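# Place the cart parcel upright into the desk row gap

## Task

Pick up the parcel on the cart and set it in the empty space between two of the three parcels standing in a row on the desk. It must line up with the row, with the arrows on its sides pointing upward, and it must neither topple nor end up leaning. The three desk parcels must stay upright and where they are now; only slight shifts are allowed. The robot must release the parcel and back away at the end, and the result only counts if everything stays put without the robot supporting it.

## Robot and tools

Robot: a wheeled base with a central column, a tilting head and two six-joint arms, each ending in a two-finger gripper. Folded, as at the start, it is 0.73 m long, 0.62 m wide and 1.88 m tall, with its front 0.40 m ahead of the column. The base drives straight and turns in place; it cannot move sideways.

Frames: the base frame sits on the floor between the drive wheels under the column, with x forward, y to the left and z up, in metres. The left_hand and right_hand readings are in this frame and mark where the fingers meet; the tips reach 8 mm further. A hand's z axis runs along the fingers, and its y axis runs along the opening direction. The odometry frame is the base frame as it was at the scene's start. base_odometry counts wheel rotation only, so slipping shows up as travel. Heading runs from -3.142 to 3.142 and is positive to the left.

execute_actions: "actions" is a list holding one action, or an empty list, which just reports state and images. An action may contain "base", "joints", or both, plus optional "speeds". Its parts start at the same moment. "base" takes exactly one relative command, counted from where the base last reported itself. {"translate_m": d} drives d metres, forward positive, with d from -3 to 3. {"rotate_rad": d} turns d radians, counter-clockwise from above positive, with d from -3.2 to 3.2. "joints" maps joint names to absolute targets: head_tilt_rad from -0.61 to 1.308 (0 is about level, positive looks down); left_/right_joint1_rad from -2.879 to 2.879; joint2 from 0 to 3.141; joint3 from 0 to 3.019; joint4 from -1.692 to 1.57; joint5 from -1.57 to 1.57 (positive swings the hand to the robot's right); joint6 from -2.094 to 2.094 (positive rolls clockwise as seen from behind the hand); left_/right_gripper_m from 0 to 0.093, which is the fingertip gap in metres. "speeds" caps the top speed for this action only: translate_m 0.05 to 0.8 m/s, rotate_rad 0.1 to 1 rad/s, with the maximum as default. It does not slow the arms. A base move needing more than 8.667 s is refused, as is any unknown key or out-of-range value; in that case nothing moves. No action runs beyond 15 s. "cameras" picks which images come back: cam_head_left, cam_head_right, cam_left_wrist, cam_right_wrist, nav_camera, or "all"; leaving it out or null gives all, and [] gives none. The "pictures" line lists the images in order. Joints or base left out of an action may keep pushing toward earlier targets.

wait: {"seconds": 0 to 10}; nothing new is commanded, and it returns the same output as an empty action. zoom_image: {"camera", "region": [x0, y0, x1, y1]} in pixels of that camera's latest full image, with the origin at the top-left and at most 504 by 504. finished_scene: {"scene": n} ends the scene for good once the last command has been held, and it reports success. Replying without a tool call ends every remaining scene.

Arm geometry (approximate): with joint1 at -1.57 (left) or 1.57 (right) and joints 5 and 6 at 0, the arm moves in a vertical plane facing forward, 0.23 m to that side of the column. Let a = j2 - 0.35, b = 1.05 + j2 - j3 and c = b - j4; c = 1.57 means the fingers point straight down. The hand is then at 0.12 + 0.39 sin a + 0.38 cos b + 0.25 cos c m forward and 1.46 + 0.39 cos a - 0.38 sin b - 0.25 sin c m up. For example, j2, j3, j4 = 0.93, 0.78, 0.14 gives 0.60 ahead and 1.21 up. Real hands usually end up to about 5 cm lower and nearer the column than this, and up to about 12 cm with heavy or far-out loads. An empty hand reaches roughly 1 m from the shoulder and no lower than 0.47 m. Loads with the fingers pointing down: 3.2 kg near 0.4 m ahead at 0.65 to 1.2 m up; 2 kg out to 0.6 m; 1 kg out to 0.8 m at 0.9 to 1.2 m up. Keep the fingers at least about 1.2 rad below horizontal for heavy items. A gripper holds about 2 to 6 kg.

Gripping: the fingers are 7 cm long. The hand body is 10 cm wide and 7 cm thick, and the wrist camera sticks out 11 cm on one side. Command an opening smaller than the object; "off_target" is then expected. A reported opening staying 0.002 m or more above its target means something is held. Targets within about 0.03 rad of the current reading (0.08 for joints 2 and 3) may not move the joint at all. For gentle contact, step about 0.05 rad per call from your last target.

Results: base_status and joint_status report "done", "off_target", "time_out" or, for the base only, "contact_stop". A blocked arm keeps pushing and can overheat; send its reported positions back as targets to relieve it, noting that a held load sags a little each time. "joint command not followed" with a "cause:" line means a self-collision check withheld arm targets; move the offending joints back at least 0.05 rad, or move the other arm away. on_its_own reports things you did not command, where "held at" means a target. After a contact_stop, back off 0.05 m before turning. If turned_by_wheels and turned_by_imu differ by more than about 4 % and 0.05 rad, the robot hit something or slipped. A forward tilt in base_tilt dropping 0.5 degrees or more means the robot is leaning back. Pushing hard for about 3 s cuts the wheel motors for 2 s (wheel_motors_off = 1). motor_effort lists only the wheel motors. Desk tops between 0.30 and 1.20 m can slide over the base housing and strike the column.

Avoid: arms hitting or pressing each other hard, which can end the run; dropping or slamming parcels; knocking desk parcels over; long hard pushes. Holding loads heats the motors even while you deliberate, and at 100 °C the arm goes limp and falls ("OVER-TEMPERATURE FAULT"). Camera intrinsics and extrinsics (T_world_to_cam maps the base frame to the camera frame) are listed per camera and carry small errors.

Each tool is called after "Emit:" as name(argument=value, ...), one argument or row to a line, values as JSON.

## Session

Emit:
execute_actions(
  actions=[],
)

Scene clock: 0.00 s.
base_odometry: x=+0.000 y=+0.000 heading=+0.000 (m, m, rad; odometry frame)
turned_by_wheels: +0.000 (rad since the last result)
turned_by_imu: +0.000 (rad since the last result)
base_tilt: forward=+0.6 right=+0.1 (deg)
base_status: not commanded
joint_positions: head_tilt_rad=+0.883 left_joint1_rad=-1.560 left_joint2_rad=+0.901 left_joint3_rad=+0.397 left_joint4_rad=-0.902 left_joint5_rad=-0.026 left_joint6_rad=+0.075 left_gripper_m=+0.095 right_joint1_rad=+1.593 right_joint2_rad=+0.896 right_joint3_rad=+0.394 right_joint4_rad=-0.992 right_joint5_rad=-0.027 right_joint6_rad=+0.007 right_gripper_m=+0.095
joint_status: not commanded
wheel_motors_off: 0
motor_effort: left_wheel=+3 right_wheel=+2 (%)
left_hand: x=+0.1446 y=+0.2314 z=+1.2453 quat_wxyz=(+0.427, -0.035, -0.904, +0.001) (m; base frame)
right_hand: x=+0.1302 y=-0.2165 z=+1.2639 quat_wxyz=(+0.467, +0.000, -0.884, -0.016) (m; base frame)
pictures: cam_head_left, cam_head_right, cam_left_wrist, cam_right_wrist, nav_camera
Images, in order (width x height): cam_head_left 504x504, cam_head_right 504x504, cam_left_wrist 504x504, cam_right_wrist 504x504, nav_camera 504x504.

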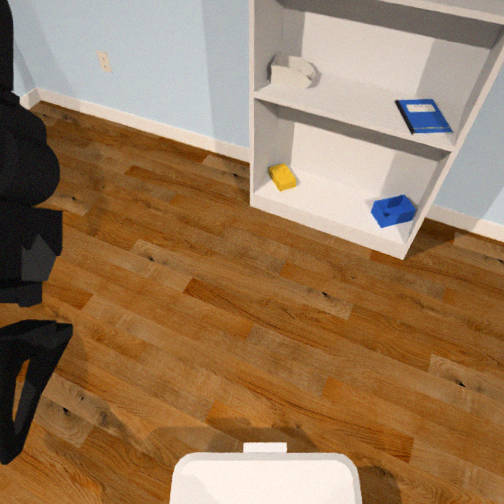

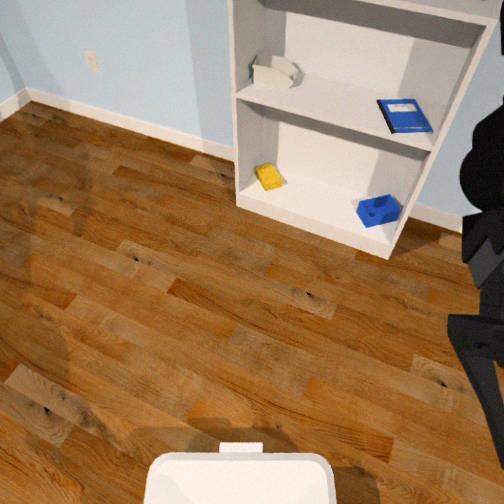

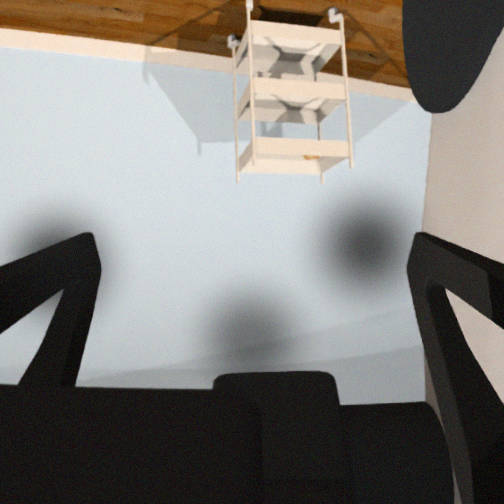

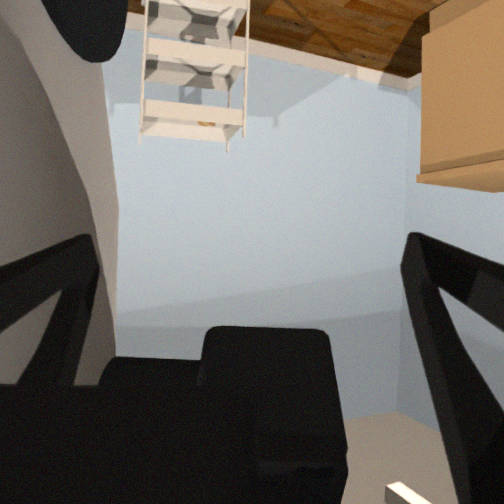

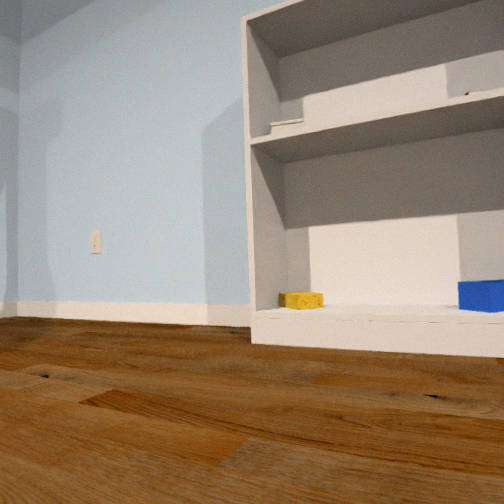

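Cart is behind; desk behind-right.

Emit:
execute_actions(
  actions=[
    {"base":{"rotate_rad":-2.6},"joints":{"head_tilt_rad":0.5}},
  ],
  cameras=["cam_head_left","nav_camera"],
)

Scene clock: 8.03 s.
base_odometry: x=+0.000 y=+0.000 heading=-2.599 (m, m, rad; odometry frame)
turned_by_wheels: -2.599 (rad since the last result)
turned_by_imu: -2.570 (rad since the last result)
base_tilt: forward=+0.6 right=+0.1 (deg)
base_status: done
joint_positions: head_tilt_rad=+0.518 left_joint1_rad=-1.560 left_joint2_rad=+0.901 left_joint3_rad=+0.397 left_joint4_rad=-0.902 left_joint5_rad=-0.026 left_joint6_rad=+0.075 left_gripper_m=+0.095 right_joint1_rad=+1.593 right_joint2_rad=+0.896 right_joint3_rad=+0.394 right_joint4_rad=-0.992 right_joint5_rad=-0.027 right_joint6_rad=+0.007 right_gripper_m=+0.095
joint_status: all done
wheel_motors_off: 0
motor_effort: left_wheel=+0(44) right_wheel=-1(50) (%)
left_hand: x=+0.1446 y=+0.2314 z=+1.2453 quat_wxyz=(+0.427, -0.035, -0.904, +0.001) (m; base frame)
right_hand: x=+0.1302 y=-0.2165 z=+1.2639 quat_wxyz=(+0.467, +0.000, -0.884, -0.016) (m; base frame)
pictures: cam_head_left, nav_camera
camera_calibration (this result's frames):
cam_head_left: T_world_to_cam=[[0.00105223, -0.99999, -0.00442712, 0.0475019], [-0.539386, 0.00316034, -0.842053, 1.33829], [0.842058, 0.00327396, -0.539377, 0.714657], [0, 0, 0, 1]] pos_world=[0.120024, 0.0409322, 1.51259]
Images, in order (width x height): cam_head_left 504x504, nav_camera 504x504.

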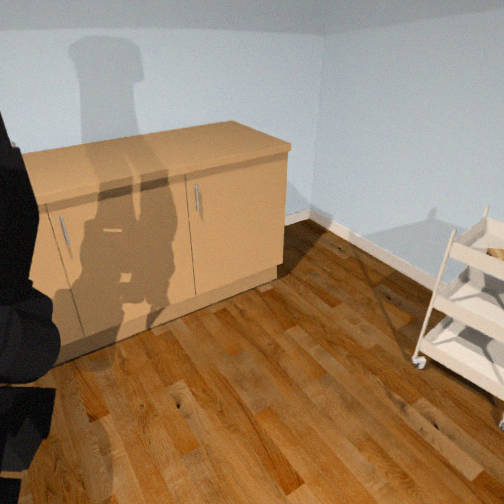

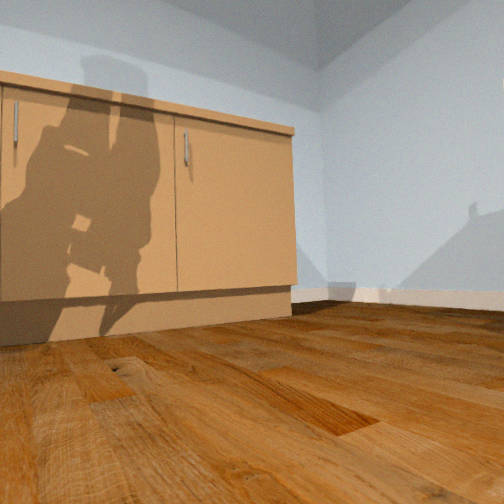

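Emit:
execute_actions(
  actions=[
    {"base":{"rotate_rad":-0.9}},
  ],
  cameras=["cam_head_left","cam_head_right"],
)

Scene clock: 21.53 s.
base_odometry: x=+0.000 y=+0.000 heading=+2.785 (m, m, rad; odometry frame)
turned_by_wheels: -0.899 (rad since the last result)
turned_by_imu: -0.891 (rad since the last result)
base_tilt: forward=+0.6 right=+0.1 (deg)
base_status: done
joint_positions: head_tilt_rad=+0.518 left_joint1_rad=-1.560 left_joint2_rad=+0.901 left_joint3_rad=+0.397 left_joint4_rad=-0.902 left_joint5_rad=-0.026 left_joint6_rad=+0.075 left_gripper_m=+0.095 right_joint1_rad=+1.593 right_joint2_rad=+0.896 right_joint3_rad=+0.394 right_joint4_rad=-0.992 right_joint5_rad=-0.027 right_joint6_rad=+0.007 right_gripper_m=+0.095
joint_status: not commanded
wheel_motors_off: 0
motor_effort: left_wheel=+0(27) right_wheel=+0(33) (%)
left_hand: x=+0.1446 y=+0.2314 z=+1.2453 quat_wxyz=(+0.427, -0.035, -0.904, +0.001) (m; base frame)
right_hand: x=+0.1302 y=-0.2165 z=+1.2639 quat_wxyz=(+0.467, +0.000, -0.884, -0.016) (m; base frame)
pictures: cam_head_left, cam_head_right
camera_calibration (this result's frames):
cam_head_left: T_world_to_cam=[[0.00105233, -0.99999, -0.00442709, 0.0475019], [-0.539366, 0.00316034, -0.842065, 1.33831], [0.842071, 0.00327396, -0.539357, 0.714626], [0, 0, 0, 1]] pos_world=[0.120024, 0.0409322, 1.51259]
cam_head_right: T_world_to_cam=[[0.0205108, -0.999789, 0.000806723, -0.0307452], [-0.539705, -0.0117513, -0.841772, 1.33295], [0.841604, 0.01683, -0.539832, 0.716518], [0, 0, 0, 1]] pos_world=[0.117007, -0.0271338, 1.50887]
Images, in order (width x height): cam_head_left 504x504, cam_head_right 504x504.

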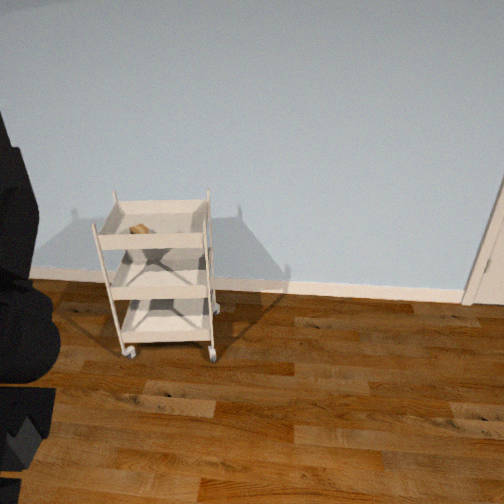

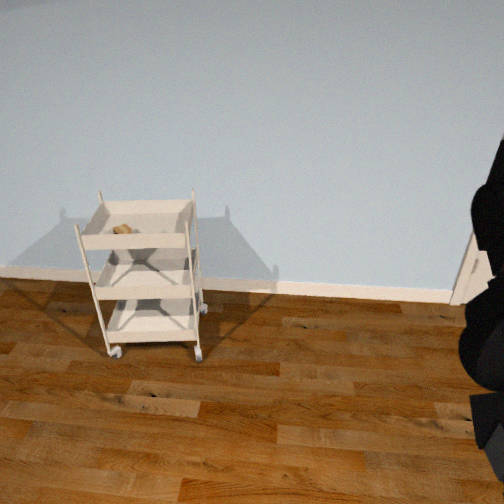

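Emit:
execute_actions(
  actions=[
    {"base":{"rotate_rad":0.19}},
  ],
  cameras=[],
)

Emit:
execute_actions(
  actions=[
    {"base":{"translate_m":0.95},"joints":{"head_tilt_rad":0.95,"left_joint2_rad":1.0,"left_joint3_rad":1.1,"left_joint4_rad":-0.6}},
  ],
  cameras=["cam_head_left","cam_head_right","cam_left_wrist"],
)

Scene clock: 35.07 s.
base_odometry: x=+0.000 y=+0.000 heading=+2.974 (m, m, rad; odometry frame)
turned_by_wheels: +0.190 (rad since the last result)
turned_by_imu: +0.189 (rad since the last result)
base_tilt: forward=+0.5 right=+0.3 (deg)
base_status: done
joint_positions: head_tilt_rad=+0.518 left_joint1_rad=-1.560 left_joint2_rad=+0.901 left_joint3_rad=+0.397 left_joint4_rad=-0.902 left_joint5_rad=-0.026 left_joint6_rad=+0.075 left_gripper_m=+0.095 right_joint1_rad=+1.593 right_joint2_rad=+0.896 right_joint3_rad=+0.394 right_joint4_rad=-0.992 right_joint5_rad=-0.027 right_joint6_rad=+0.007 right_gripper_m=+0.095
joint_status: not commanded
wheel_motors_off: 0
motor_effort: left_wheel=-1(23) right_wheel=+0(25) (%)
left_hand: x=+0.1446 y=+0.2314 z=+1.2453 quat_wxyz=(+0.427, -0.035, -0.904, +0.001) (m; base frame)
right_hand: x=+0.1302 y=-0.2165 z=+1.2639 quat_wxyz=(+0.467, +0.000, -0.884, -0.016) (m; base frame)
pictures: none
No camera images: the call's "cameras" was empty. Leave "cameras" out to get every camera's image.

Scene clock: 38.13 s.
base_odometry: x=-0.937 y=+0.159 heading=+2.974 (m, m, rad; odometry frame)
turned_by_wheels: -0.001 (rad since the last result)
turned_by_imu: -0.002 (rad since the last result)
base_tilt: forward=+0.6 right=+0.2 (deg)
base_status: done
joint_positions: head_tilt_rad=+0.951 left_joint1_rad=-1.560 left_joint2_rad=+0.996 left_joint3_rad=+1.081 left_joint4_rad=-0.599 left_joint5_rad=-0.026 left_joint6_rad=+0.075 left_gripper_m=+0.095 right_joint1_rad=+1.593 right_joint2_rad=+0.896 right_joint3_rad=+0.395 right_joint4_rad=-0.992 right_joint5_rad=-0.027 right_joint6_rad=+0.007 right_gripper_m=+0.095
joint_status: all done
wheel_motors_off: 0
motor_effort: left_wheel=-1(43) right_wheel=+1(74) (%)
left_hand: x=+0.5775 y=+0.2342 z=+1.2033 quat_wxyz=(-0.004, -0.035, -0.999, -0.018) (m; base frame)
right_hand: x=+0.1310 y=-0.2165 z=+1.2636 quat_wxyz=(+0.466, +0.000, -0.885, -0.016) (m; base frame)
pictures: cam_head_left, cam_head_right, cam_left_wrist
camera_calibration (this result's frames):
cam_head_left: T_world_to_cam=[[-0.000902257, -0.99999, -0.0044601, 0.0476504], [-0.842901, 0.00316034, -0.538059, 0.885318], [0.538067, 0.00327396, -0.842896, 1.19728], [0, 0, 0, 1]] pos_world=[0.102064, 0.0409322, 1.48574]
cam_head_right: T_world_to_cam=[[0.0189566, -0.999789, -0.00787347, -0.0173], [-0.843086, -0.0117513, -0.537651, 0.879774], [0.537445, 0.01683, -0.843131, 1.19881], [0, 0, 0, 1]] pos_world=[0.0977613, -0.0271338, 1.48363]
cam_left_wrist: T_world_to_cam=[[-0.0675454, -0.997497, -0.0209127, 0.296325], [-0.805932, 0.0421936, 0.590503, -0.253699], [-0.588143, 0.05674, -0.806764, 1.42074], [0, 0, 0, 1]] pos_world=[0.651147, 0.225675, 1.30221]
Images, in order (width x height): cam_head_left 504x504, cam_head_right 504x504, cam_left_wrist 504x504.

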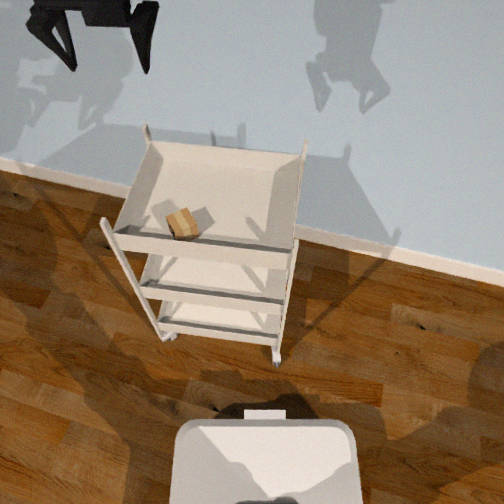

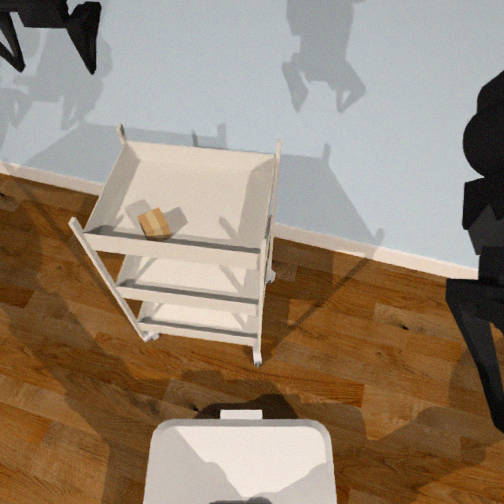

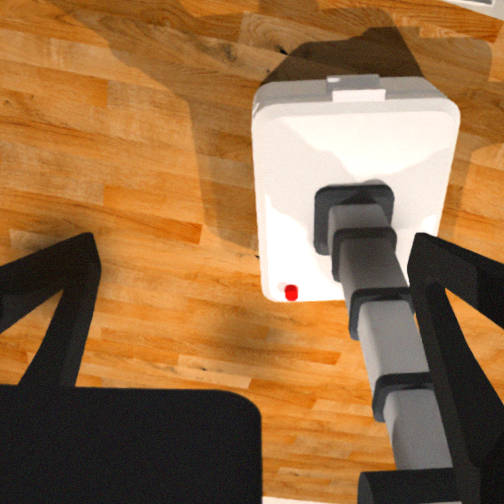

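Emit:
zoom_image(
  camera="cam_head_left",
  region=[140,180,230,270],
)

Emit:
zoom_image(
  camera="cam_head_right",
  region=[110,180,200,270],
)

Region (140, 180, 230, 270) of cam_head_left's 504x504 image, scaled by 5.600, with more detail than that image has.

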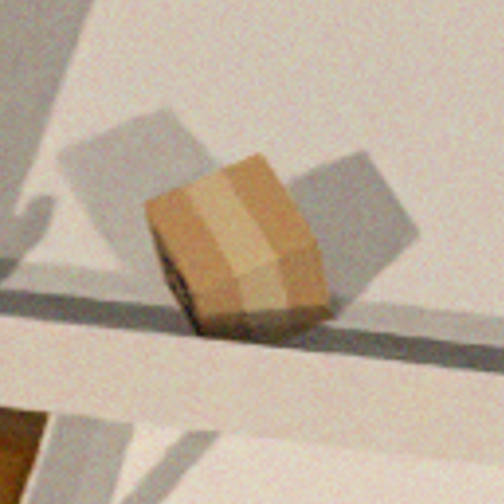

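Region (110, 180, 200, 270) of cam_head_right's 504x504 image, scaled by 5.600, with more detail than that image has.

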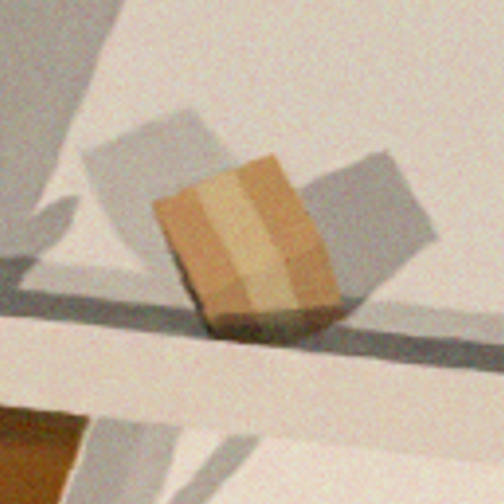

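Emit:
execute_actions(
  actions=[
    {"base":{"translate_m":0.12},"joints":{"left_joint2_rad":1.98,"left_joint3_rad":1.72,"left_joint4_rad":-0.26,"left_joint6_rad":-1.9}},
  ],
  cameras=["cam_head_left","cam_left_wrist"],
)

Scene clock: 60.90 s.
base_odometry: x=-1.055 y=+0.179 heading=+2.973 (m, m, rad; odometry frame)
turned_by_wheels: -0.001 (rad since the last result)
turned_by_imu: -0.001 (rad since the last result)
base_tilt: forward=+0.6 right=+0.3 (deg)
base_status: done
joint_positions: head_tilt_rad=+0.951 left_joint1_rad=-1.560 left_joint2_rad=+1.976 left_joint3_rad=+1.714 left_joint4_rad=-0.265 left_joint5_rad=-0.026 left_joint6_rad=-1.892 left_gripper_m=+0.095 right_joint1_rad=+1.593 right_joint2_rad=+0.896 right_joint3_rad=+0.395 right_joint4_rad=-0.992 right_joint5_rad=-0.027 right_joint6_rad=+0.007 right_gripper_m=+0.095
joint_status: all done
wheel_motors_off: 0
motor_effort: left_wheel=-1(34) right_wheel=+1(41) (%)
left_hand: x=+0.6057 y=+0.2380 z=+0.8187 quat_wxyz=(-0.013, +0.813, -0.583, -0.012) (m; base frame)
right_hand: x=+0.1306 y=-0.2165 z=+1.2638 quat_wxyz=(+0.466, +0.000, -0.884, -0.016) (m; base frame)
pictures: cam_head_left, cam_left_wrist
camera_calibration (this result's frames):
cam_head_left: T_world_to_cam=[[-0.000903436, -0.99999, -0.00445986, 0.0476501], [-0.843044, 0.00316034, -0.537836, 0.884982], [0.537844, 0.00327396, -0.843038, 1.19751], [0, 0, 0, 1]] pos_world=[0.10205, 0.0409322, 1.48573]
cam_left_wrist: T_world_to_cam=[[0.946409, 0.322109, 0.0235566, -0.67069], [0.25258, -0.783629, 0.567564, -0.42985], [0.201277, -0.531198, -0.822992, 0.801884], [0, 0, 0, 1]] pos_world=[0.581918, 0.305151, 0.919711]
Images, in order (width x height): cam_head_left 504x504, cam_left_wrist 504x504.

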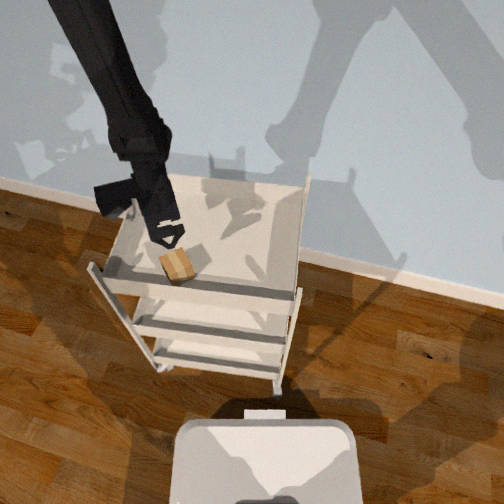

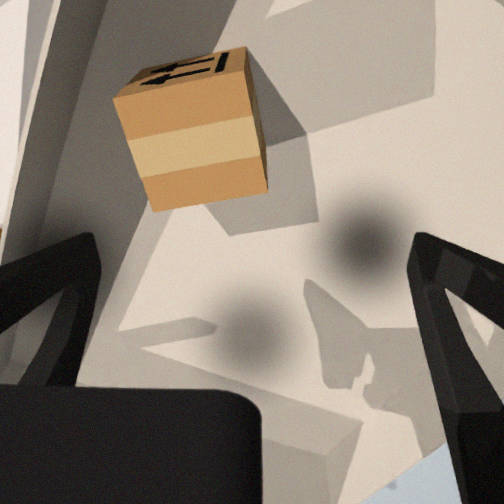

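Emit:
execute_actions(
  actions=[
    {"joints":{"left_joint1_rad":-1.595,"left_joint2_rad":2.10,"left_joint3_rad":1.79,"left_joint4_rad":-0.21,"left_joint6_rad":-0.45}},
  ],
  cameras=["cam_head_left","cam_left_wrist"],
)

Scene clock: 94.63 s.
base_odometry: x=-1.055 y=+0.179 heading=+2.973 (m, m, rad; odometry frame)
turned_by_wheels: +0.000 (rad since the last result)
turned_by_imu: +0.000 (rad since the last result)
base_tilt: forward=+0.7 right=+0.2 (deg)
base_status: not commanded
joint_positions: head_tilt_rad=+0.951 left_joint1_rad=-1.600 left_joint2_rad=+2.107 left_joint3_rad=+1.785 left_joint4_rad=-0.210 left_joint5_rad=-0.026 left_joint6_rad=-0.457 left_gripper_m=+0.095 right_joint1_rad=+1.593 right_joint2_rad=+0.896 right_joint3_rad=+0.395 right_joint4_rad=-0.992 right_joint5_rad=-0.027 right_joint6_rad=+0.007 right_gripper_m=+0.095
joint_status: all done
wheel_motors_off: 0
motor_effort: left_wheel=-1(2) right_wheel=+1(2) (%)
left_hand: x=+0.5759 y=+0.2044 z=+0.7635 quat_wxyz=(+0.004, +0.220, -0.976, -0.001) (m; base frame)
right_hand: x=+0.1306 y=-0.2165 z=+1.2638 quat_wxyz=(+0.466, +0.000, -0.884, -0.016) (m; base frame)
pictures: cam_head_left, cam_left_wrist
camera_calibration (this result's frames):
cam_head_left: T_world_to_cam=[[-0.000903435, -0.99999, -0.00445986, 0.0476501], [-0.843044, 0.00316034, -0.537836, 0.884982], [0.537844, 0.00327396, -0.843038, 1.19751], [0, 0, 0, 1]] pos_world=[0.10205, 0.0409322, 1.48573]
cam_left_wrist: T_world_to_cam=[[0.430142, -0.902696, 0.0108415, -0.0729231], [-0.723844, -0.337692, 0.601676, 0.0277733], [-0.539469, -0.266654, -0.798667, 1.09857], [0, 0, 0, 1]] pos_world=[0.644113, 0.236488, 0.861468]
Images, in order (width x height): cam_head_left 504x504, cam_left_wrist 504x504.

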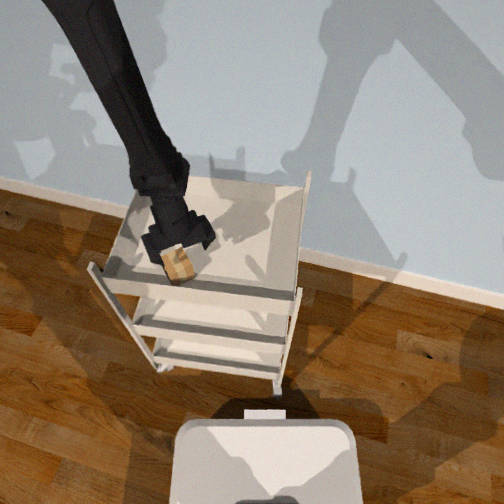

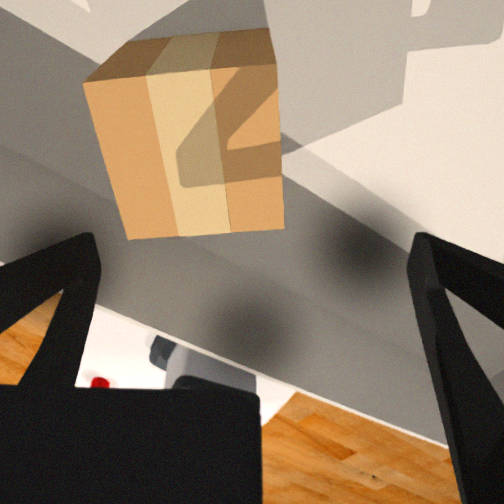

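Emit:
execute_actions(
  actions=[
    {"joints":{"left_joint1_rad":-1.567,"left_joint2_rad":2.18,"left_joint3_rad":1.85,"left_joint4_rad":-0.19,"left_joint6_rad":-0.53}},
  ],
  cameras=["cam_head_left","cam_left_wrist"],
)

Scene clock: 106.50 s.
base_odometry: x=-1.055 y=+0.179 heading=+2.973 (m, m, rad; odometry frame)
turned_by_wheels: +0.000 (rad since the last result)
turned_by_imu: +0.000 (rad since the last result)
base_tilt: forward=+0.5 right=+0.1 (deg)
base_status: not commanded
joint_positions: head_tilt_rad=+0.951 left_joint1_rad=-1.563 left_joint2_rad=+2.175 left_joint3_rad=+1.849 left_joint4_rad=-0.194 left_joint5_rad=-0.026 left_joint6_rad=-0.524 left_gripper_m=+0.095 right_joint1_rad=+1.593 right_joint2_rad=+0.896 right_joint3_rad=+0.395 right_joint4_rad=-0.992 right_joint5_rad=-0.027 right_joint6_rad=+0.007 right_gripper_m=+0.095
joint_status: all done
wheel_motors_off: 0
motor_effort: left_wheel=-2(2) right_wheel=+2(2) (%)
left_hand: x=+0.5718 y=+0.2360 z=+0.7378 quat_wxyz=(-0.006, +0.261, -0.965, -0.016) (m; base frame)
right_hand: x=+0.1306 y=-0.2165 z=+1.2638 quat_wxyz=(+0.466, +0.000, -0.884, -0.016) (m; base frame)
pictures: cam_head_left, cam_left_wrist
camera_calibration (this result's frames):
cam_head_left: T_world_to_cam=[[-0.000903436, -0.99999, -0.00445986, 0.0476501], [-0.843044, 0.00316034, -0.537836, 0.884982], [0.537844, 0.00327396, -0.843038, 1.19751], [0, 0, 0, 1]] pos_world=[0.10205, 0.0409322, 1.48573]
cam_left_wrist: T_world_to_cam=[[0.505221, -0.862916, -0.0112845, -0.0783944], [-0.699633, -0.417207, 0.580045, 0.0718306], [-0.505238, -0.285156, -0.814506, 1.08065], [0, 0, 0, 1]] pos_world=[0.635845, 0.270473, 0.837644]
Images, in order (width x height): cam_head_left 504x504, cam_left_wrist 504x504.

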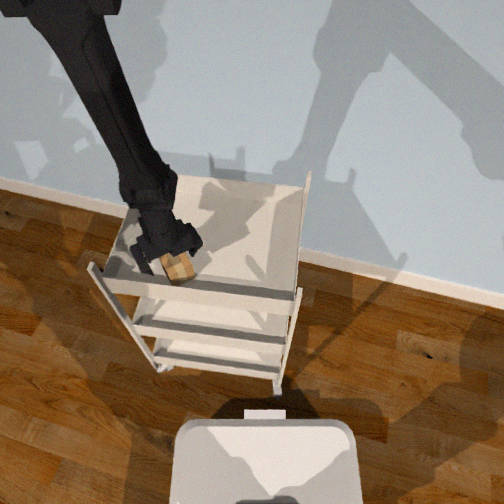

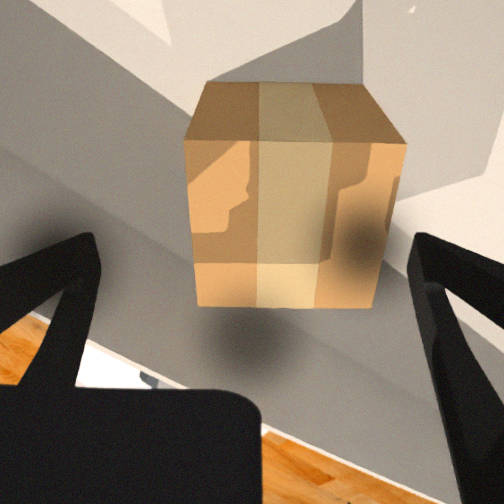

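Emit:
execute_actions(
  actions=[
    {"joints":{"left_joint5_rad":0.025}},
  ],
  cameras=["cam_left_wrist"],
)

Emit:
execute_actions(
  actions=[
    {"joints":{"left_joint2_rad":2.28,"left_joint3_rad":1.96}},
  ],
  cameras=["cam_head_left","cam_left_wrist"],
)

Scene clock: 114.67 s.
base_odometry: x=-1.055 y=+0.179 heading=+2.973 (m, m, rad; odometry frame)
turned_by_wheels: +0.000 (rad since the last result)
turned_by_imu: +0.000 (rad since the last result)
base_tilt: forward=+0.6 right=+0.1 (deg)
base_status: not commanded
joint_positions: head_tilt_rad=+0.951 left_joint1_rad=-1.563 left_joint2_rad=+2.175 left_joint3_rad=+1.849 left_joint4_rad=-0.194 left_joint5_rad=+0.023 left_joint6_rad=-0.524 left_gripper_m=+0.095 right_joint1_rad=+1.593 right_joint2_rad=+0.896 right_joint3_rad=+0.395 right_joint4_rad=-0.992 right_joint5_rad=-0.027 right_joint6_rad=+0.007 right_gripper_m=+0.095
joint_status: all done
wheel_motors_off: 0
motor_effort: left_wheel=-1(2) right_wheel=+2(1) (%)
left_hand: x=+0.5718 y=+0.2275 z=+0.7377 quat_wxyz=(+0.000, +0.261, -0.965, +0.008) (m; base frame)
right_hand: x=+0.1306 y=-0.2165 z=+1.2638 quat_wxyz=(+0.466, +0.000, -0.884, -0.016) (m; base frame)
pictures: cam_left_wrist
camera_calibration (this result's frames):
cam_left_wrist: T_world_to_cam=[[0.505058, -0.862519, 0.0312763, -0.117104], [-0.699823, -0.388042, 0.599726, 0.0473227], [-0.505138, -0.324784, -0.799594, 1.07615], [0, 0, 0, 1]] pos_world=[0.635867, 0.266875, 0.835766]
Images, in order (width x height): cam_left_wrist 504x504.

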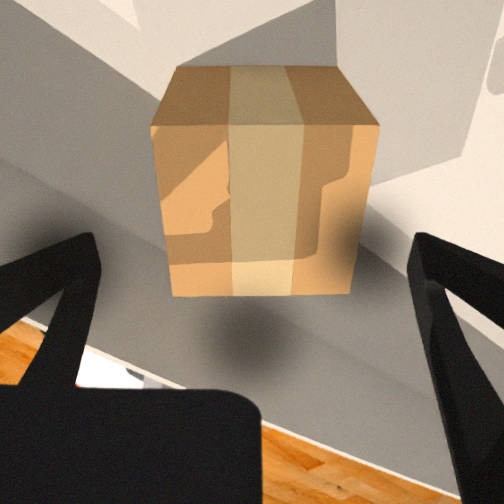

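Scene clock: 115.53 s.
base_odometry: x=-1.055 y=+0.179 heading=+2.973 (m, m, rad; odometry frame)
turned_by_wheels: +0.000 (rad since the last result)
turned_by_imu: +0.000 (rad since the last result)
base_tilt: forward=+0.8 right=+0.1 (deg)
base_status: not commanded
joint_positions: head_tilt_rad=+0.951 left_joint1_rad=-1.563 left_joint2_rad=+2.271 left_joint3_rad=+1.956 left_joint4_rad=-0.191 left_joint5_rad=+0.023 left_joint6_rad=-0.522 left_gripper_m=+0.095 right_joint1_rad=+1.593 right_joint2_rad=+0.896 right_joint3_rad=+0.395 right_joint4_rad=-0.992 right_joint5_rad=-0.027 right_joint6_rad=+0.007 right_gripper_m=+0.095
joint_status: all done
wheel_motors_off: 0
motor_effort: left_wheel=-2(2) right_wheel=+1(2) (%)
left_hand: x=+0.5685 y=+0.2274 z=+0.7035 quat_wxyz=(-0.007, +0.260, -0.966, +0.010) (m; base frame)
right_hand: x=+0.1306 y=-0.2165 z=+1.2638 quat_wxyz=(+0.466, +0.000, -0.884, -0.016) (m; base frame)
pictures: cam_head_left, cam_left_wrist
camera_calibration (this result's frames):
cam_head_left: T_world_to_cam=[[-0.000903436, -0.99999, -0.00445986, 0.0476501], [-0.843044, 0.00316034, -0.537836, 0.884982], [0.537844, 0.00327396, -0.843038, 1.19751], [0, 0, 0, 1]] pos_world=[0.10205, 0.0409322, 1.48573]
cam_left_wrist: T_world_to_cam=[[0.502341, -0.863807, 0.0386207, -0.117778], [-0.709237, -0.38608, 0.589852, 0.077296], [-0.494608, -0.323698, -0.806587, 1.04577], [0, 0, 0, 1]] pos_world=[0.63123, 0.266617, 0.802456]
Images, in order (width x height): cam_head_left 504x504, cam_left_wrist 504x504.

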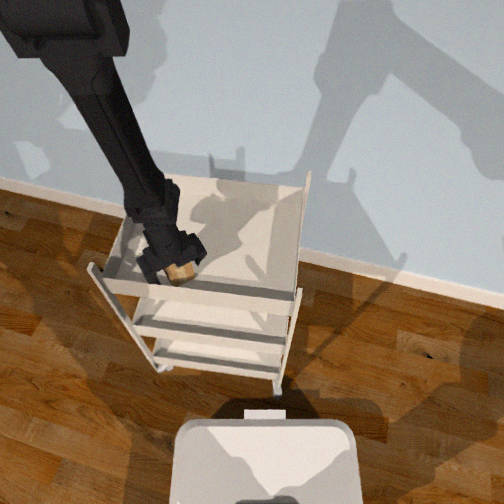

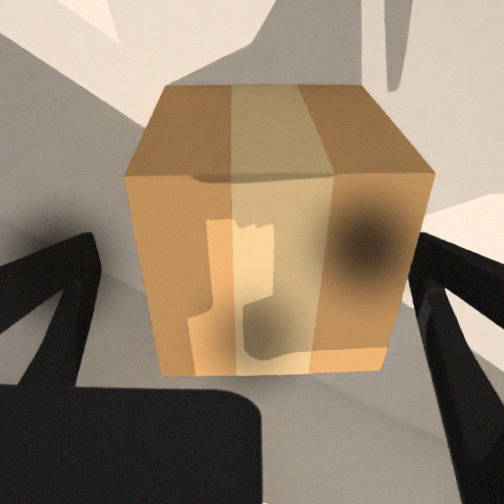

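Emit:
execute_actions(
  actions=[
    {"joints":{"left_joint5_rad":0.06}},
  ],
  cameras=[],
)

Emit:
execute_actions(
  actions=[
    {"joints":{"left_joint2_rad":2.35,"left_joint3_rad":2.04}},
  ],
  cameras=["cam_head_left","cam_left_wrist"],
)

Scene clock: 122.83 s.
base_odometry: x=-1.055 y=+0.179 heading=+2.973 (m, m, rad; odometry frame)
turned_by_wheels: +0.000 (rad since the last result)
turned_by_imu: +0.000 (rad since the last result)
base_tilt: forward=+0.6 right=+0.2 (deg)
base_status: not commanded
joint_positions: head_tilt_rad=+0.951 left_joint1_rad=-1.564 left_joint2_rad=+2.271 left_joint3_rad=+1.956 left_joint4_rad=-0.191 left_joint5_rad=+0.057 left_joint6_rad=-0.522 left_gripper_m=+0.095 right_joint1_rad=+1.593 right_joint2_rad=+0.896 right_joint3_rad=+0.395 right_joint4_rad=-0.992 right_joint5_rad=-0.027 right_joint6_rad=+0.007 right_gripper_m=+0.095
joint_status: all done
wheel_motors_off: 0
motor_effort: left_wheel=-2(2) right_wheel=+2(2) (%)
left_hand: x=+0.5685 y=+0.2211 z=+0.7037 quat_wxyz=(-0.002, +0.259, -0.965, +0.027) (m; base frame)
right_hand: x=+0.1306 y=-0.2165 z=+1.2638 quat_wxyz=(+0.466, +0.000, -0.884, -0.016) (m; base frame)
pictures: none
No camera images: the call's "cameras" was empty. Leave "cameras" out to get every camera's image.

Scene clock: 123.47 s.
base_odometry: x=-1.055 y=+0.179 heading=+2.973 (m, m, rad; odometry frame)
turned_by_wheels: +0.000 (rad since the last result)
turned_by_imu: +0.000 (rad since the last result)
base_tilt: forward=+0.6 right=+0.3 (deg)
base_status: not commanded
joint_positions: head_tilt_rad=+0.951 left_joint1_rad=-1.564 left_joint2_rad=+2.324 left_joint3_rad=+2.040 left_joint4_rad=-0.191 left_joint5_rad=+0.057 left_joint6_rad=-0.522 left_gripper_m=+0.095 right_joint1_rad=+1.593 right_joint2_rad=+0.896 right_joint3_rad=+0.395 right_joint4_rad=-0.992 right_joint5_rad=-0.027 right_joint6_rad=+0.007 right_gripper_m=+0.095
joint_status: all done
wheel_motors_off: 0
motor_effort: left_wheel=-2(2) right_wheel=+2(2) (%)
left_hand: x=+0.5796 y=+0.2213 z=+0.6874 quat_wxyz=(-0.017, +0.259, -0.965, +0.031) (m; base frame)
right_hand: x=+0.1306 y=-0.2165 z=+1.2638 quat_wxyz=(+0.466, +0.000, -0.884, -0.016) (m; base frame)
pictures: cam_head_left, cam_left_wrist
camera_calibration (this result's frames):
cam_head_left: T_world_to_cam=[[-0.000903436, -0.99999, -0.00445986, 0.0476501], [-0.843044, 0.00316034, -0.537836, 0.884982], [0.537844, 0.00327396, -0.843038, 1.19751], [0, 0, 0, 1]] pos_world=[0.10205, 0.0409322, 1.48573]
cam_left_wrist: T_world_to_cam=[[0.499115, -0.862458, 0.0839639, -0.157646], [-0.727966, -0.364766, 0.580527, 0.104909], [-0.470053, -0.350873, -0.8099, 1.03042], [0, 0, 0, 1]] pos_world=[0.639408, 0.263852, 0.786875]
Images, in order (width x height): cam_head_left 504x504, cam_left_wrist 504x504.

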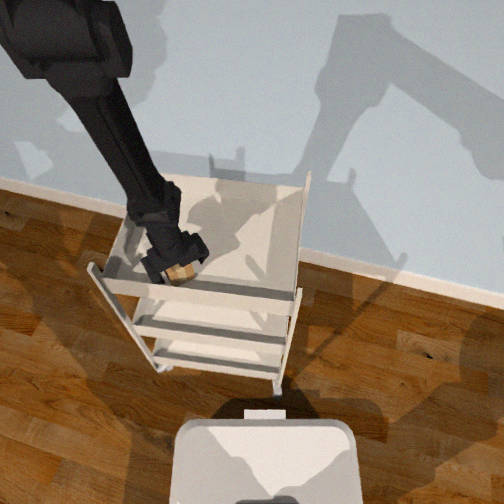

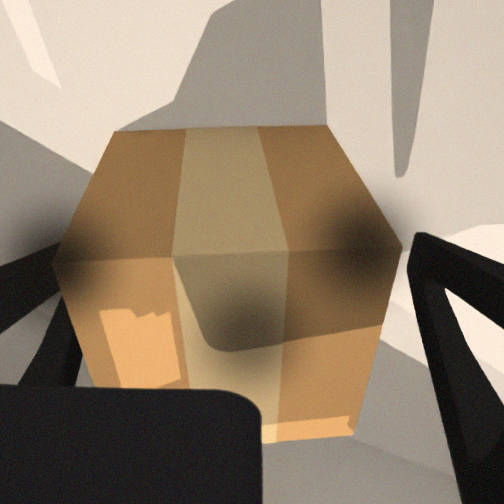

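Emit:
execute_actions(
  actions=[
    {"joints":{"left_joint2_rad":2.40,"left_joint5_rad":0.02}},
  ],
  cameras=[],
)

Emit:
execute_actions(
  actions=[
    {"joints":{"left_gripper_m":0.04}},
  ],
  cameras=["cam_left_wrist"],
)

Emit:
execute_actions(
  actions=[
    {"joints":{"left_joint2_rad":2.15,"left_joint3_rad":1.9,"left_joint4_rad":-0.27}},
  ],
  cameras=["cam_head_left","cam_left_wrist"],
)

Scene clock: 131.67 s.
base_odometry: x=-1.055 y=+0.179 heading=+2.973 (m, m, rad; odometry frame)
turned_by_wheels: +0.000 (rad since the last result)
turned_by_imu: +0.000 (rad since the last result)
base_tilt: forward=+0.5 right=+0.3 (deg)
base_status: not commanded
joint_positions: head_tilt_rad=+0.951 left_joint1_rad=-1.567 left_joint2_rad=+2.341 left_joint3_rad=+2.059 left_joint4_rad=-0.180 left_joint5_rad=+0.021 left_joint6_rad=-0.522 left_gripper_m=+0.095 right_joint1_rad=+1.593 right_joint2_rad=+0.896 right_joint3_rad=+0.395 right_joint4_rad=-0.992 right_joint5_rad=-0.027 right_joint6_rad=+0.007 right_gripper_m=+0.095
joint_status: all done
wheel_motors_off: 0
motor_effort: left_wheel=-2(2) right_wheel=+2(1) (%)
left_hand: x=+0.5811 y=+0.2247 z=+0.6817 quat_wxyz=(-0.028, +0.258, -0.966, +0.017) (m; base frame)
right_hand: x=+0.1306 y=-0.2165 z=+1.2638 quat_wxyz=(+0.466, +0.000, -0.884, -0.016) (m; base frame)
pictures: none
No camera images: the call's "cameras" was empty. Leave "cameras" out to get every camera's image.

Scene clock: 132.27 s.
base_odometry: x=-1.055 y=+0.179 heading=+2.973 (m, m, rad; odometry frame)
turned_by_wheels: +0.000 (rad since the last result)
turned_by_imu: +0.000 (rad since the last result)
base_tilt: forward=+0.6 right=+0.2 (deg)
base_status: not commanded
joint_positions: head_tilt_rad=+0.951 left_joint1_rad=-1.565 left_joint2_rad=+2.346 left_joint3_rad=+2.052 left_joint4_rad=-0.183 left_joint5_rad=+0.015 left_joint6_rad=-0.522 left_gripper_m=+0.058 right_joint1_rad=+1.593 right_joint2_rad=+0.896 right_joint3_rad=+0.395 right_joint4_rad=-0.992 right_joint5_rad=-0.027 right_joint6_rad=+0.007 right_gripper_m=+0.095
joint_status: left_gripper_m off_target (ended at +0.058, target +0.040)
wheel_motors_off: 0
motor_effort: left_wheel=-1(2) right_wheel=+2(2) (%)
left_hand: x=+0.5721 y=+0.2272 z=+0.6785 quat_wxyz=(-0.021, +0.259, -0.966, +0.011) (m; base frame)
right_hand: x=+0.1306 y=-0.2165 z=+1.2638 quat_wxyz=(+0.466, +0.000, -0.884, -0.016) (m; base frame)
pictures: cam_left_wrist
camera_calibration (this result's frames):
cam_left_wrist: T_world_to_cam=[[0.500384, -0.864524, 0.0470486, -0.123184], [-0.726095, -0.389422, 0.566688, 0.120644], [-0.471594, -0.317724, -0.822588, 1.02373], [0, 0, 0, 1]] pos_world=[0.632022, 0.265748, 0.779534]
Images, in order (width x height): cam_left_wrist 504x504.

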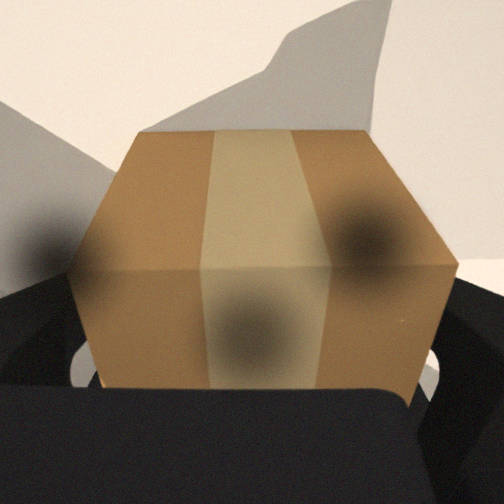

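Scene clock: 133.40 s.
base_odometry: x=-1.055 y=+0.179 heading=+2.973 (m, m, rad; odometry frame)
turned_by_wheels: +0.000 (rad since the last result)
turned_by_imu: +0.000 (rad since the last result)
base_tilt: forward=+0.7 right=+0.1 (deg)
base_status: not commanded
joint_positions: head_tilt_rad=+0.951 left_joint1_rad=-1.566 left_joint2_rad=+2.142 left_joint3_rad=+1.894 left_joint4_rad=-0.266 left_joint5_rad=+0.018 left_joint6_rad=-0.522 left_gripper_m=+0.058 right_joint1_rad=+1.593 right_joint2_rad=+0.896 right_joint3_rad=+0.395 right_joint4_rad=-0.992 right_joint5_rad=-0.027 right_joint6_rad=+0.007 right_gripper_m=+0.095
joint_status: all done
wheel_motors_off: 0
motor_effort: left_wheel=-2(2) right_wheel=+2(2) (%)
left_hand: x=+0.6048 y=+0.2253 z=+0.7567 quat_wxyz=(-0.002, +0.259, -0.966, +0.008) (m; base frame)
right_hand: x=+0.1306 y=-0.2165 z=+1.2638 quat_wxyz=(+0.466, +0.000, -0.884, -0.016) (m; base frame)
pictures: cam_head_left, cam_left_wrist
camera_calibration (this result's frames):
cam_head_left: T_world_to_cam=[[-0.000903435, -0.99999, -0.00445986, 0.0476501], [-0.843044, 0.00316034, -0.537836, 0.884982], [0.537844, 0.00327396, -0.843038, 1.19751], [0, 0, 0, 1]] pos_world=[0.10205, 0.0409322, 1.48573]
cam_left_wrist: T_world_to_cam=[[0.501442, -0.864585, 0.0323712, -0.134413], [-0.704349, -0.386208, 0.595597, 0.0635719], [-0.502442, -0.321458, -0.802631, 1.10722], [0, 0, 0, 1]] pos_world=[0.668492, 0.264265, 0.855178]
Images, in order (width x height): cam_head_left 504x504, cam_left_wrist 504x504.

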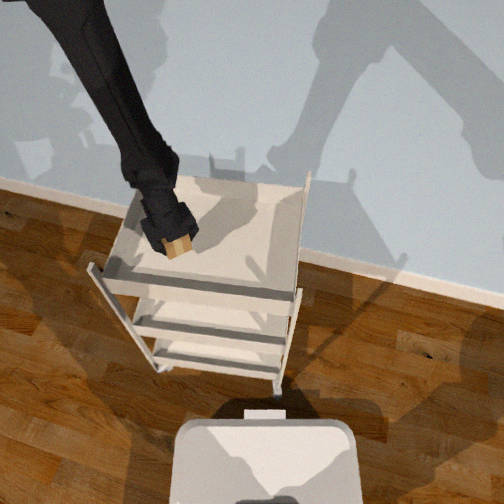

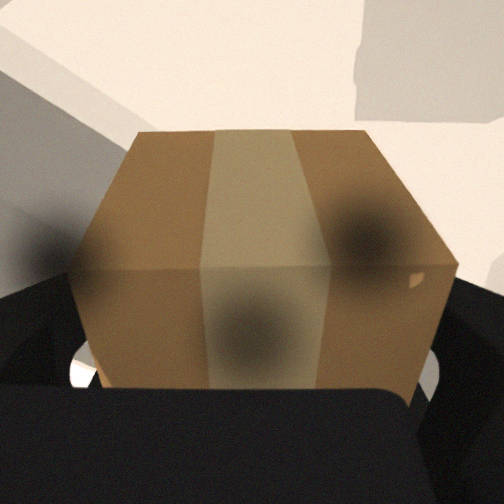

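Emit:
execute_actions(
  actions=[
    {"base":{"rotate_rad":-0.13},"joints":{"left_joint6_rad":1.57,"left_joint5_rad":-0.02}},
  ],
  cameras=[],
)

Emit:
execute_actions(
  actions=[
    {"joints":{"left_joint2_rad":2.33,"left_joint3_rad":2.09,"left_joint4_rad":-0.28}},
  ],
  cameras=["cam_head_left","cam_left_wrist"],
)

Scene clock: 145.70 s.
base_odometry: x=-1.055 y=+0.179 heading=+2.844 (m, m, rad; odometry frame)
turned_by_wheels: -0.128 (rad since the last result)
turned_by_imu: -0.126 (rad since the last result)
base_tilt: forward=+0.5 right=+0.3 (deg)
base_status: done
joint_positions: head_tilt_rad=+0.951 left_joint1_rad=-1.571 left_joint2_rad=+2.142 left_joint3_rad=+1.894 left_joint4_rad=-0.266 left_joint5_rad=-0.019 left_joint6_rad=+1.562 left_gripper_m=+0.058 right_joint1_rad=+1.593 right_joint2_rad=+0.896 right_joint3_rad=+0.395 right_joint4_rad=-0.992 right_joint5_rad=-0.027 right_joint6_rad=+0.007 right_gripper_m=+0.095
joint_status: all done
wheel_motors_off: 0
motor_effort: left_wheel=+0(33) right_wheel=-2(56) (%)
left_hand: x=+0.6048 y=+0.2277 z=+0.7567 quat_wxyz=(+0.003, -0.704, -0.710, -0.010) (m; base frame)
right_hand: x=+0.1306 y=-0.2165 z=+1.2638 quat_wxyz=(+0.466, +0.000, -0.884, -0.016) (m; base frame)
pictures: none
No camera images: the call's "cameras" was empty. Leave "cameras" out to get every camera's image.

Scene clock: 146.73 s.
base_odometry: x=-1.055 y=+0.179 heading=+2.844 (m, m, rad; odometry frame)
turned_by_wheels: +0.000 (rad since the last result)
turned_by_imu: +0.000 (rad since the last result)
base_tilt: forward=+0.4 right=+0.3 (deg)
base_status: not commanded
joint_positions: head_tilt_rad=+0.951 left_joint1_rad=-1.571 left_joint2_rad=+2.345 left_joint3_rad=+2.078 left_joint4_rad=-0.279 left_joint5_rad=-0.017 left_joint6_rad=+1.562 left_gripper_m=+0.058 right_joint1_rad=+1.593 right_joint2_rad=+0.896 right_joint3_rad=+0.394 right_joint4_rad=-0.992 right_joint5_rad=-0.027 right_joint6_rad=+0.007 right_gripper_m=+0.095
joint_status: all done
wheel_motors_off: 0
motor_effort: left_wheel=+2(2) right_wheel=-4(4) (%)
left_hand: x=+0.5649 y=+0.2274 z=+0.6811 quat_wxyz=(+0.014, -0.704, -0.710, +0.002) (m; base frame)
right_hand: x=+0.1304 y=-0.2165 z=+1.2638 quat_wxyz=(+0.467, +0.000, -0.884, -0.016) (m; base frame)
pictures: cam_head_left, cam_left_wrist
camera_calibration (this result's frames):
cam_head_left: T_world_to_cam=[[-0.000903436, -0.99999, -0.00445986, 0.0476501], [-0.843044, 0.00316034, -0.537836, 0.884982], [0.537844, 0.00327396, -0.843038, 1.19751], [0, 0, 0, 1]] pos_world=[0.10205, 0.0409322, 1.48573]
cam_left_wrist: T_world_to_cam=[[-0.999217, -0.0104406, 0.0381741, 0.539357], [0.0150043, 0.792626, 0.609524, -0.602568], [-0.0366216, 0.609619, -0.791848, 0.544906], [0, 0, 0, 1]] pos_world=[0.567931, 0.151057, 0.778173]
Images, in order (width x height): cam_head_left 504x504, cam_left_wrist 504x504.

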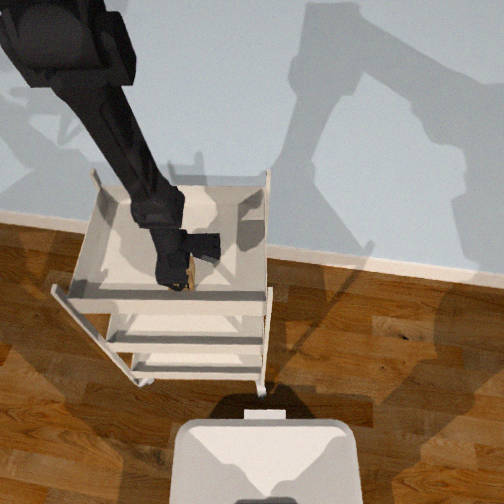

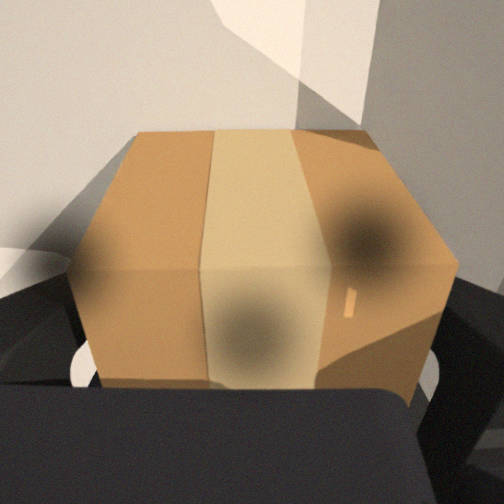

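Emit:
execute_actions(
  actions=[
    {"joints":{"left_joint2_rad":2.25,"left_joint3_rad":2.15,"left_joint4_rad":-0.42}},
  ],
  cameras=[],
)

Emit:
execute_actions(
  actions=[
    {"joints":{"left_joint2_rad":2.37,"left_joint3_rad":2.31,"left_joint4_rad":-0.45}},
  ],
  cameras=["cam_head_left"],
)

Scene clock: 154.87 s.
base_odometry: x=-1.055 y=+0.179 heading=+2.844 (m, m, rad; odometry frame)
turned_by_wheels: +0.000 (rad since the last result)
turned_by_imu: +0.000 (rad since the last result)
base_tilt: forward=+0.6 right=+0.2 (deg)
base_status: not commanded
joint_positions: head_tilt_rad=+0.951 left_joint1_rad=-1.571 left_joint2_rad=+2.240 left_joint3_rad=+2.143 left_joint4_rad=-0.415 left_joint5_rad=-0.017 left_joint6_rad=+1.562 left_gripper_m=+0.058 right_joint1_rad=+1.593 right_joint2_rad=+0.896 right_joint3_rad=+0.394 right_joint4_rad=-0.992 right_joint5_rad=-0.027 right_joint6_rad=+0.007 right_gripper_m=+0.095
joint_status: all done
wheel_motors_off: 0
motor_effort: left_wheel=+2(2) right_wheel=-4(4) (%)
left_hand: x=+0.6496 y=+0.2274 z=+0.7404 quat_wxyz=(+0.002, -0.704, -0.710, -0.010) (m; base frame)
right_hand: x=+0.1304 y=-0.2165 z=+1.2638 quat_wxyz=(+0.467, +0.000, -0.884, -0.016) (m; base frame)
pictures: none
No camera images: the call's "cameras" was empty. Leave "cameras" out to get every camera's image.

Scene clock: 155.87 s.
base_odometry: x=-1.055 y=+0.179 heading=+2.844 (m, m, rad; odometry frame)
turned_by_wheels: +0.000 (rad since the last result)
turned_by_imu: +0.000 (rad since the last result)
base_tilt: forward=+0.6 right=+0.3 (deg)
base_status: not commanded
joint_positions: head_tilt_rad=+0.951 left_joint1_rad=-1.571 left_joint2_rad=+2.382 left_joint3_rad=+2.285 left_joint4_rad=-0.446 left_joint5_rad=-0.017 left_joint6_rad=+1.562 left_gripper_m=+0.058 right_joint1_rad=+1.593 right_joint2_rad=+0.896 right_joint3_rad=+0.394 right_joint4_rad=-0.992 right_joint5_rad=-0.027 right_joint6_rad=+0.007 right_gripper_m=+0.095
joint_status: all done
wheel_motors_off: 0
motor_effort: left_wheel=+2(2) right_wheel=-4(4) (%)
left_hand: x=+0.6209 y=+0.2274 z=+0.6901 quat_wxyz=(+0.013, -0.704, -0.710, +0.001) (m; base frame)
right_hand: x=+0.1304 y=-0.2165 z=+1.2638 quat_wxyz=(+0.467, +0.000, -0.884, -0.016) (m; base frame)
pictures: cam_head_left
camera_calibration (this result's frames):
cam_head_left: T_world_to_cam=[[-0.000903436, -0.99999, -0.00445986, 0.0476501], [-0.843044, 0.00316034, -0.537836, 0.884982], [0.537844, 0.00327396, -0.843038, 1.19751], [0, 0, 0, 1]] pos_world=[0.10205, 0.0409322, 1.48573]
Images, in order (width x height): cam_head_left 504x504.

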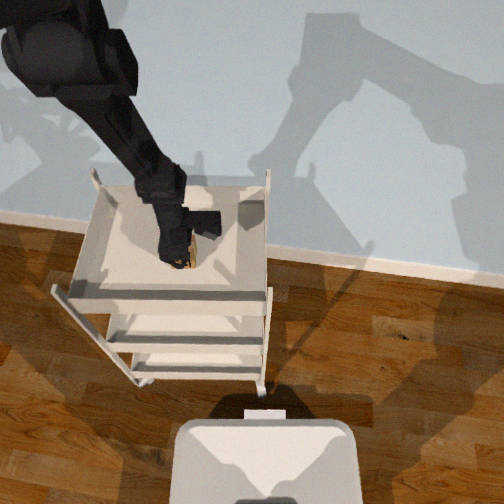

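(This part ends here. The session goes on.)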